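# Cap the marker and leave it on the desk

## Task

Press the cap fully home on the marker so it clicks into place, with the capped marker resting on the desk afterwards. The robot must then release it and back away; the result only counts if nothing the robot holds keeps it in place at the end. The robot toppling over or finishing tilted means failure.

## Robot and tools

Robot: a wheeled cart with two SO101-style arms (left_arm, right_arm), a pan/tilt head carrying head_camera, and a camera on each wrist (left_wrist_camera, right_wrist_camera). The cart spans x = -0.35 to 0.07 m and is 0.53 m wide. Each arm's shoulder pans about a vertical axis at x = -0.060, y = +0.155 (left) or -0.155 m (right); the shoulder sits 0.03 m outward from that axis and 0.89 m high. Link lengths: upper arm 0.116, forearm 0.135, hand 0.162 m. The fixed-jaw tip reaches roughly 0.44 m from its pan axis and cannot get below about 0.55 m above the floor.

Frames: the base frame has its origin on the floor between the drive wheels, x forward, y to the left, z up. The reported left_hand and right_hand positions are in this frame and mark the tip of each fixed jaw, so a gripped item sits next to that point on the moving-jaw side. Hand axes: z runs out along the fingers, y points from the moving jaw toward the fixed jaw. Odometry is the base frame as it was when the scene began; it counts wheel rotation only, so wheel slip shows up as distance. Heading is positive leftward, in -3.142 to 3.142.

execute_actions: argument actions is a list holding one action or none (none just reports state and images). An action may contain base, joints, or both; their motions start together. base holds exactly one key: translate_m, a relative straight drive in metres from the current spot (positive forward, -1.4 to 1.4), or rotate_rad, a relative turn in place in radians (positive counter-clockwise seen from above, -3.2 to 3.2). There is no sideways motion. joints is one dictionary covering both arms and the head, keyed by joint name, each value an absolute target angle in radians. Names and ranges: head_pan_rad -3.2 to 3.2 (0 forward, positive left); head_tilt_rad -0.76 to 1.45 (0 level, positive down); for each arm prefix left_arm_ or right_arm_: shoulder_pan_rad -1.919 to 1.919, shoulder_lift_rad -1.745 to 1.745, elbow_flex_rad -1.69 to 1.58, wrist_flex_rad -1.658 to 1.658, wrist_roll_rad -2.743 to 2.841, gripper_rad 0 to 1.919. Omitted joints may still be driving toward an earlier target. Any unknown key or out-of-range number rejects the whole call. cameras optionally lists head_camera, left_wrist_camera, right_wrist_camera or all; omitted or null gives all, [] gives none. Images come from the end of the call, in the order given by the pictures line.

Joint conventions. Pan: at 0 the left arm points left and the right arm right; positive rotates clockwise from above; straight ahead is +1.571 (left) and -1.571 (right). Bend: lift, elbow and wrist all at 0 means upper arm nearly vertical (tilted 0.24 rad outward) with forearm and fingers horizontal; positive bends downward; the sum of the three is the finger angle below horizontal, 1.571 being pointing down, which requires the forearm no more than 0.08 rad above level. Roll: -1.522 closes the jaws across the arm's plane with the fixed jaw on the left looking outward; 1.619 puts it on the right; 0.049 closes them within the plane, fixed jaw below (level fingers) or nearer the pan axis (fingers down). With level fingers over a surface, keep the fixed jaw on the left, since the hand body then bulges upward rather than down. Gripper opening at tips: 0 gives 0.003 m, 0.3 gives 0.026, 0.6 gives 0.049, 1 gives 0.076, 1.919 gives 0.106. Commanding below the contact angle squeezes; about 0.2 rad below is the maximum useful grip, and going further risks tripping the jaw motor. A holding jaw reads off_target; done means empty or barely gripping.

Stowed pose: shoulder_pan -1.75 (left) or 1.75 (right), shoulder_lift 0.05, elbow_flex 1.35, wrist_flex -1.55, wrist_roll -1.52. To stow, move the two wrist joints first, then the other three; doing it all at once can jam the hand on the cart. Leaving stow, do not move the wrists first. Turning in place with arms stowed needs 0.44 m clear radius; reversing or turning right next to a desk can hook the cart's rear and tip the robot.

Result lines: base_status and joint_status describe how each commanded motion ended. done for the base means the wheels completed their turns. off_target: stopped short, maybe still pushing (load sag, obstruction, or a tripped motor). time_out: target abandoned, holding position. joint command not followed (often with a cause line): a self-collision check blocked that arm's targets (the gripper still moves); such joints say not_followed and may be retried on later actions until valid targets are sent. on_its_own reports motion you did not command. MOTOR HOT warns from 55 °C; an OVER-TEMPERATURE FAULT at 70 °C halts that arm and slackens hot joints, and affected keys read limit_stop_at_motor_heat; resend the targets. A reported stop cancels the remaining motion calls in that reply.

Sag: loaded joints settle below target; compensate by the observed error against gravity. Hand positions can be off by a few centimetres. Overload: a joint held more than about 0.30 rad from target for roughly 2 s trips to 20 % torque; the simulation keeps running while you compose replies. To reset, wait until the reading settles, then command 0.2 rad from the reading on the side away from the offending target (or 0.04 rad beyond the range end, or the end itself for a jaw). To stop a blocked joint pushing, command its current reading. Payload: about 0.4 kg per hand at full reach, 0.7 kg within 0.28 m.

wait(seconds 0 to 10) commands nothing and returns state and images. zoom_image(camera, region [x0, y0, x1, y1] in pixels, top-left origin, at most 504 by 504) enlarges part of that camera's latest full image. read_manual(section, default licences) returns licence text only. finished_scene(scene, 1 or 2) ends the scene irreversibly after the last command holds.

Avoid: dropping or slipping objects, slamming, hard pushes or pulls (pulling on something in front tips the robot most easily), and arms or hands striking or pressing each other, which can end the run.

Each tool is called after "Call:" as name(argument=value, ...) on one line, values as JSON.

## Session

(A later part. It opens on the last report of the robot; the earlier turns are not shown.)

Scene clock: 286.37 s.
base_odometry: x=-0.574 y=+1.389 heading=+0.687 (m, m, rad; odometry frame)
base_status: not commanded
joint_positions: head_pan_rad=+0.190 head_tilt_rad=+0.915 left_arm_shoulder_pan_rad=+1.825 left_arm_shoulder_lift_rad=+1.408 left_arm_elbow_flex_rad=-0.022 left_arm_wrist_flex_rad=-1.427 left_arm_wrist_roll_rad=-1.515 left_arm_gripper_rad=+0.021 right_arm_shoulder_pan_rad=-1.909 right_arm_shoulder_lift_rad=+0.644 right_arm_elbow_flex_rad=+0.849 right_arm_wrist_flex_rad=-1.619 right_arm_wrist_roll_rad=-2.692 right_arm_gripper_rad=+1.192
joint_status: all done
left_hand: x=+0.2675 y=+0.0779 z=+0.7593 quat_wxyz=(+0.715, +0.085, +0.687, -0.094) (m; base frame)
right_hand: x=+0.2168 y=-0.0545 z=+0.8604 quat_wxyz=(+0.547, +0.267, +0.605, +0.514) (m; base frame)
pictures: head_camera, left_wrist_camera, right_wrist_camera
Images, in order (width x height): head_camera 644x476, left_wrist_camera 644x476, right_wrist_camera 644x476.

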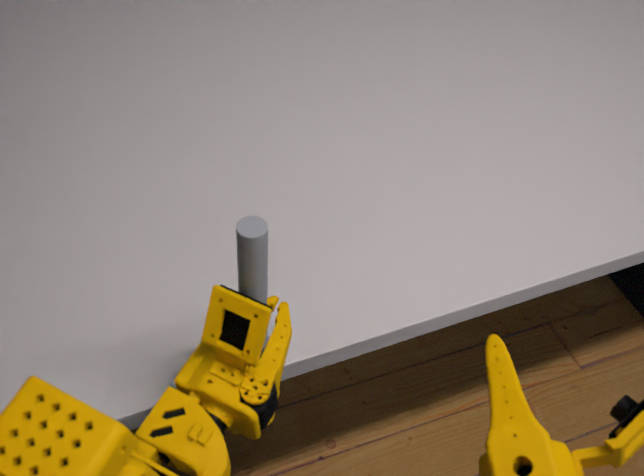

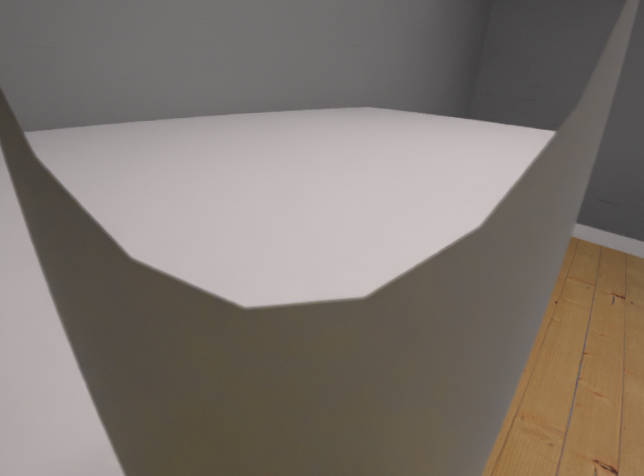

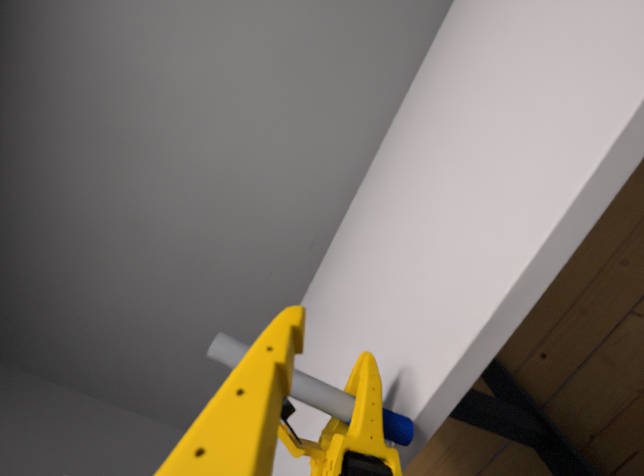

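Call:
execute_actions(actions=[{"base":{"translate_m":0.04}}], cameras=["head_camera","right_wrist_camera"])

Scene clock: 294.70 s.
base_odometry: x=-0.543 y=+1.415 heading=+0.686 (m, m, rad; odometry frame)
base_status: done
joint_positions: head_pan_rad=+0.190 head_tilt_rad=+0.915 left_arm_shoulder_pan_rad=+1.825 left_arm_shoulder_lift_rad=+1.411 left_arm_elbow_flex_rad=-0.021 left_arm_wrist_flex_rad=-1.426 left_arm_wrist_roll_rad=-1.515 left_arm_gripper_rad=+0.011 right_arm_shoulder_pan_rad=-1.909 right_arm_shoulder_lift_rad=+0.644 right_arm_elbow_flex_rad=+0.849 right_arm_wrist_flex_rad=-1.619 right_arm_wrist_roll_rad=-2.692 right_arm_gripper_rad=+1.192
joint_status: not commanded
left_hand: x=+0.2669 y=+0.0780 z=+0.7578 quat_wxyz=(+0.713, +0.086, +0.689, -0.094) (m; base frame)
right_hand: x=+0.2168 y=-0.0545 z=+0.8604 quat_wxyz=(+0.547, +0.267, +0.605, +0.514) (m; base frame)
pictures: head_camera, right_wrist_camera
Images, in order (width x height): head_camera 644x476, right_wrist_camera 644x476.

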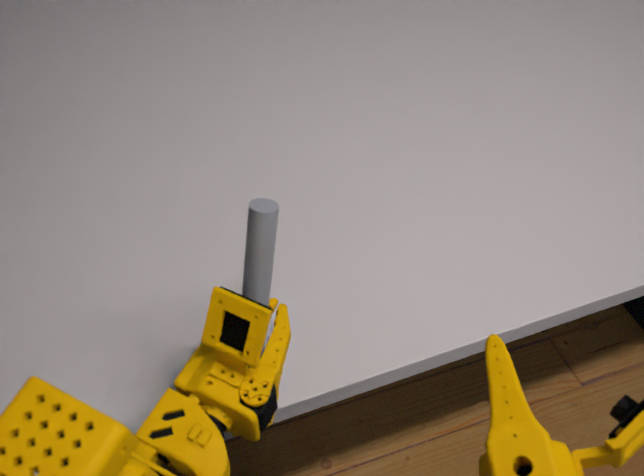

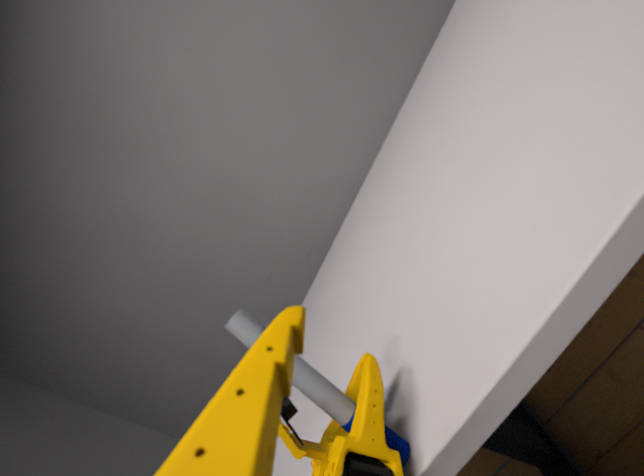

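Call:
execute_actions(actions=[{"base":{"translate_m":-0.012}}], cameras=["head_camera","right_wrist_camera"])

Scene clock: 297.40 s.
base_odometry: x=-0.553 y=+1.407 heading=+0.686 (m, m, rad; odometry frame)
base_status: done
joint_positions: head_pan_rad=+0.190 head_tilt_rad=+0.915 left_arm_shoulder_pan_rad=+1.825 left_arm_shoulder_lift_rad=+1.413 left_arm_elbow_flex_rad=-0.021 left_arm_wrist_flex_rad=-1.424 left_arm_wrist_roll_rad=-1.515 left_arm_gripper_rad=+0.010 right_arm_shoulder_pan_rad=-1.909 right_arm_shoulder_lift_rad=+0.644 right_arm_elbow_flex_rad=+0.849 right_arm_wrist_flex_rad=-1.619 right_arm_wrist_roll_rad=-2.692 right_arm_gripper_rad=+1.192
joint_status: not commanded
left_hand: x=+0.2667 y=+0.0781 z=+0.7571 quat_wxyz=(+0.712, +0.086, +0.690, -0.093) (m; base frame)
right_hand: x=+0.2168 y=-0.0545 z=+0.8604 quat_wxyz=(+0.547, +0.267, +0.605, +0.514) (m; base frame)
pictures: head_camera, right_wrist_camera
Images, in order (width x height): head_camera 644x476, right_wrist_camera 644x476.

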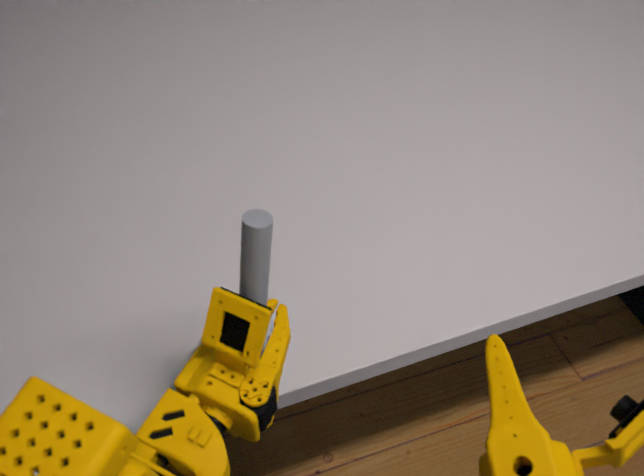

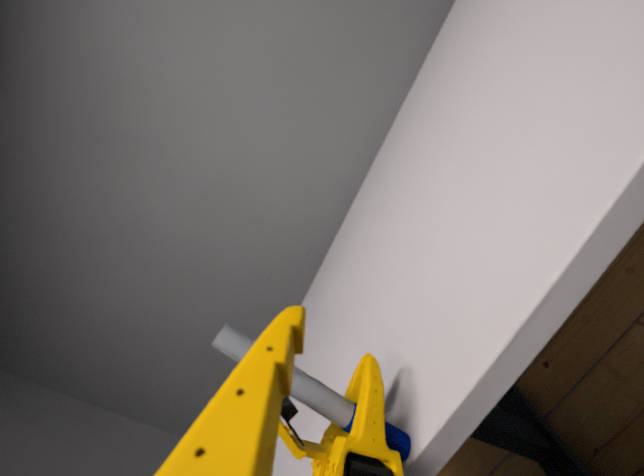

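Call:
execute_actions(actions=[{"base":{"translate_m":-0.005}}], cameras=[])

Call:
execute_actions(actions=[{"joints":{"left_arm_gripper_rad":0.25}}])

Scene clock: 300.23 s.
base_odometry: x=-0.556 y=+1.404 heading=+0.686 (m, m, rad; odometry frame)
base_status: done
joint_positions: head_pan_rad=+0.190 head_tilt_rad=+0.915 left_arm_shoulder_pan_rad=+1.825 left_arm_shoulder_lift_rad=+1.413 left_arm_elbow_flex_rad=-0.021 left_arm_wrist_flex_rad=-1.424 left_arm_wrist_roll_rad=-1.515 left_arm_gripper_rad=+0.010 right_arm_shoulder_pan_rad=-1.909 right_arm_shoulder_lift_rad=+0.644 right_arm_elbow_flex_rad=+0.849 right_arm_wrist_flex_rad=-1.619 right_arm_wrist_roll_rad=-2.692 right_arm_gripper_rad=+1.192
joint_status: not commanded
left_hand: x=+0.2667 y=+0.0781 z=+0.7571 quat_wxyz=(+0.712, +0.086, +0.690, -0.093) (m; base frame)
right_hand: x=+0.2168 y=-0.0545 z=+0.8604 quat_wxyz=(+0.547, +0.267, +0.605, +0.514) (m; base frame)
pictures: none
No camera images: the call's "cameras" was empty. Leave "cameras" out to get every camera's image.

Scene clock: 300.87 s.
base_odometry: x=-0.556 y=+1.404 heading=+0.686 (m, m, rad; odometry frame)
base_status: not commanded
joint_positions: head_pan_rad=+0.190 head_tilt_rad=+0.915 left_arm_shoulder_pan_rad=+1.825 left_arm_shoulder_lift_rad=+1.413 left_arm_elbow_flex_rad=-0.021 left_arm_wrist_flex_rad=-1.424 left_arm_wrist_roll_rad=-1.515 left_arm_gripper_rad=+0.240 right_arm_shoulder_pan_rad=-1.909 right_arm_shoulder_lift_rad=+0.644 right_arm_elbow_flex_rad=+0.849 right_arm_wrist_flex_rad=-1.619 right_arm_wrist_roll_rad=-2.692 right_arm_gripper_rad=+1.192
joint_status: all done
left_hand: x=+0.2667 y=+0.0781 z=+0.7571 quat_wxyz=(+0.712, +0.086, +0.690, -0.093) (m; base frame)
right_hand: x=+0.2168 y=-0.0545 z=+0.8604 quat_wxyz=(+0.547, +0.267, +0.605, +0.514) (m; base frame)
pictures: head_camera, left_wrist_camera, right_wrist_camera
Images, in order (width x height): head_camera 644x476, left_wrist_camera 644x476, right_wrist_camera 644x476.

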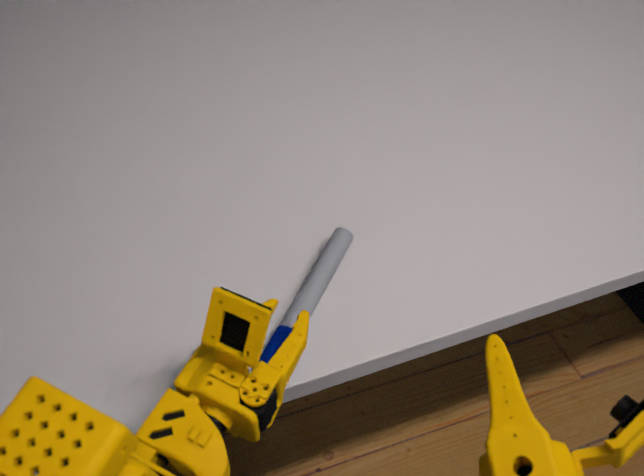

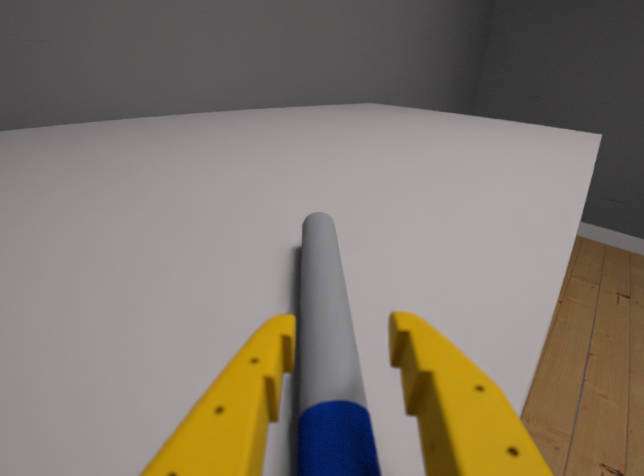

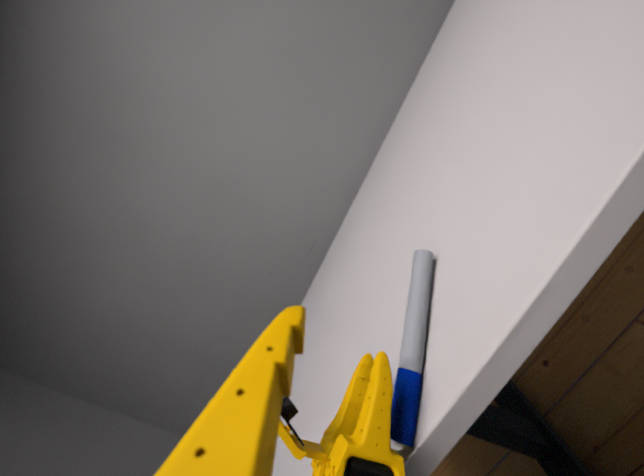

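Call:
execute_actions(actions=[{"joints":{"left_arm_shoulder_lift_rad":0.6,"left_arm_shoulder_pan_rad":1.3}}], cameras=["head_camera"])

Call:
zoom_image(camera="head_camera", region=[220, 260, 360, 400])

Scene clock: 305.03 s.
base_odometry: x=-0.556 y=+1.404 heading=+0.686 (m, m, rad; odometry frame)
base_status: not commanded
joint_positions: head_pan_rad=+0.190 head_tilt_rad=+0.915 left_arm_shoulder_pan_rad=+1.311 left_arm_shoulder_lift_rad=+0.652 left_arm_elbow_flex_rad=-0.018 left_arm_wrist_flex_rad=-1.424 left_arm_wrist_roll_rad=-1.515 left_arm_gripper_rad=+0.241 right_arm_shoulder_pan_rad=-1.909 right_arm_shoulder_lift_rad=+0.644 right_arm_elbow_flex_rad=+0.849 right_arm_wrist_flex_rad=-1.619 right_arm_wrist_roll_rad=-2.692 right_arm_gripper_rad=+1.192
joint_status: all done
left_hand: x=+0.2723 y=+0.2513 z=+1.0046 quat_wxyz=(+0.917, -0.051, +0.377, +0.117) (m; base frame)
right_hand: x=+0.2168 y=-0.0545 z=+0.8604 quat_wxyz=(+0.547, +0.267, +0.605, +0.514) (m; base frame)
pictures: head_camera
Images, in order (width x height): head_camera 644x476.

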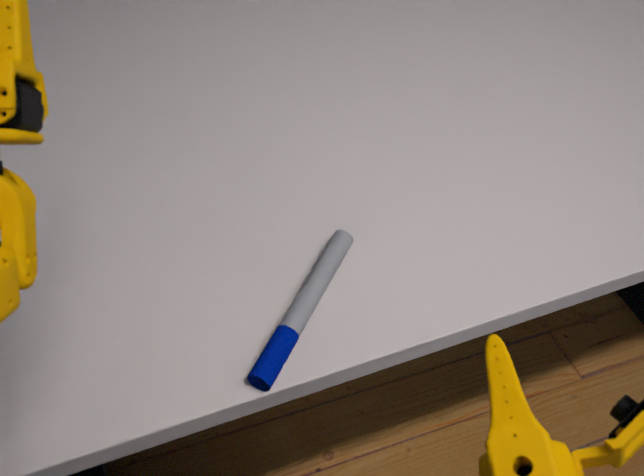

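Region (220, 260, 360, 400) of head_camera's 644x476 image, scaled by 3.600.

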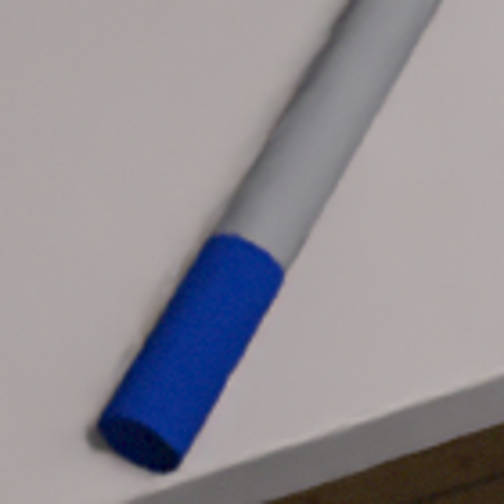

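Call:
execute_actions(actions=[{"base":{"translate_m":-0.25}}], cameras=["head_camera"])

Call:
finished_scene(scene=1)

Scene clock: 310.83 s.
base_odometry: x=-0.750 y=+1.246 heading=+0.682 (m, m, rad; odometry frame)
base_status: done
joint_positions: head_pan_rad=+0.190 head_tilt_rad=+0.915 left_arm_shoulder_pan_rad=+1.310 left_arm_shoulder_lift_rad=+0.652 left_arm_elbow_flex_rad=-0.018 left_arm_wrist_flex_rad=-1.424 left_arm_wrist_roll_rad=-1.515 left_arm_gripper_rad=+0.241 right_arm_shoulder_pan_rad=-1.909 right_arm_shoulder_lift_rad=+0.644 right_arm_elbow_flex_rad=+0.849 right_arm_wrist_flex_rad=-1.619 right_arm_wrist_roll_rad=-2.692 right_arm_gripper_rad=+1.192
joint_status: not commanded
left_hand: x=+0.2722 y=+0.2518 z=+1.0046 quat_wxyz=(+0.917, -0.051, +0.377, +0.117) (m; base frame)
right_hand: x=+0.2168 y=-0.0545 z=+0.8604 quat_wxyz=(+0.547, +0.267, +0.605, +0.514) (m; base frame)
pictures: head_camera
Images, in order (width x height): head_camera 644x476.

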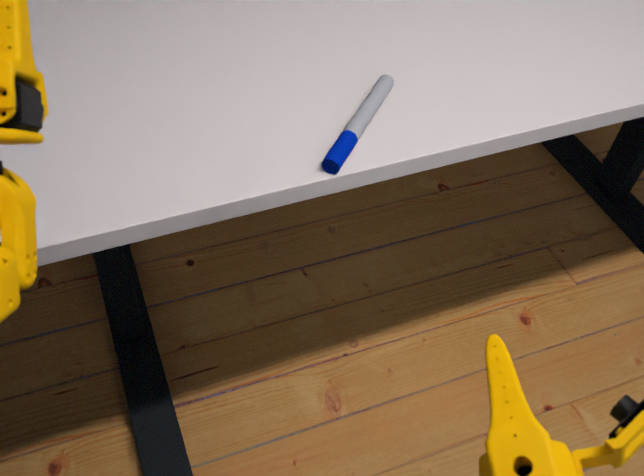

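The scene is finished: the task was done.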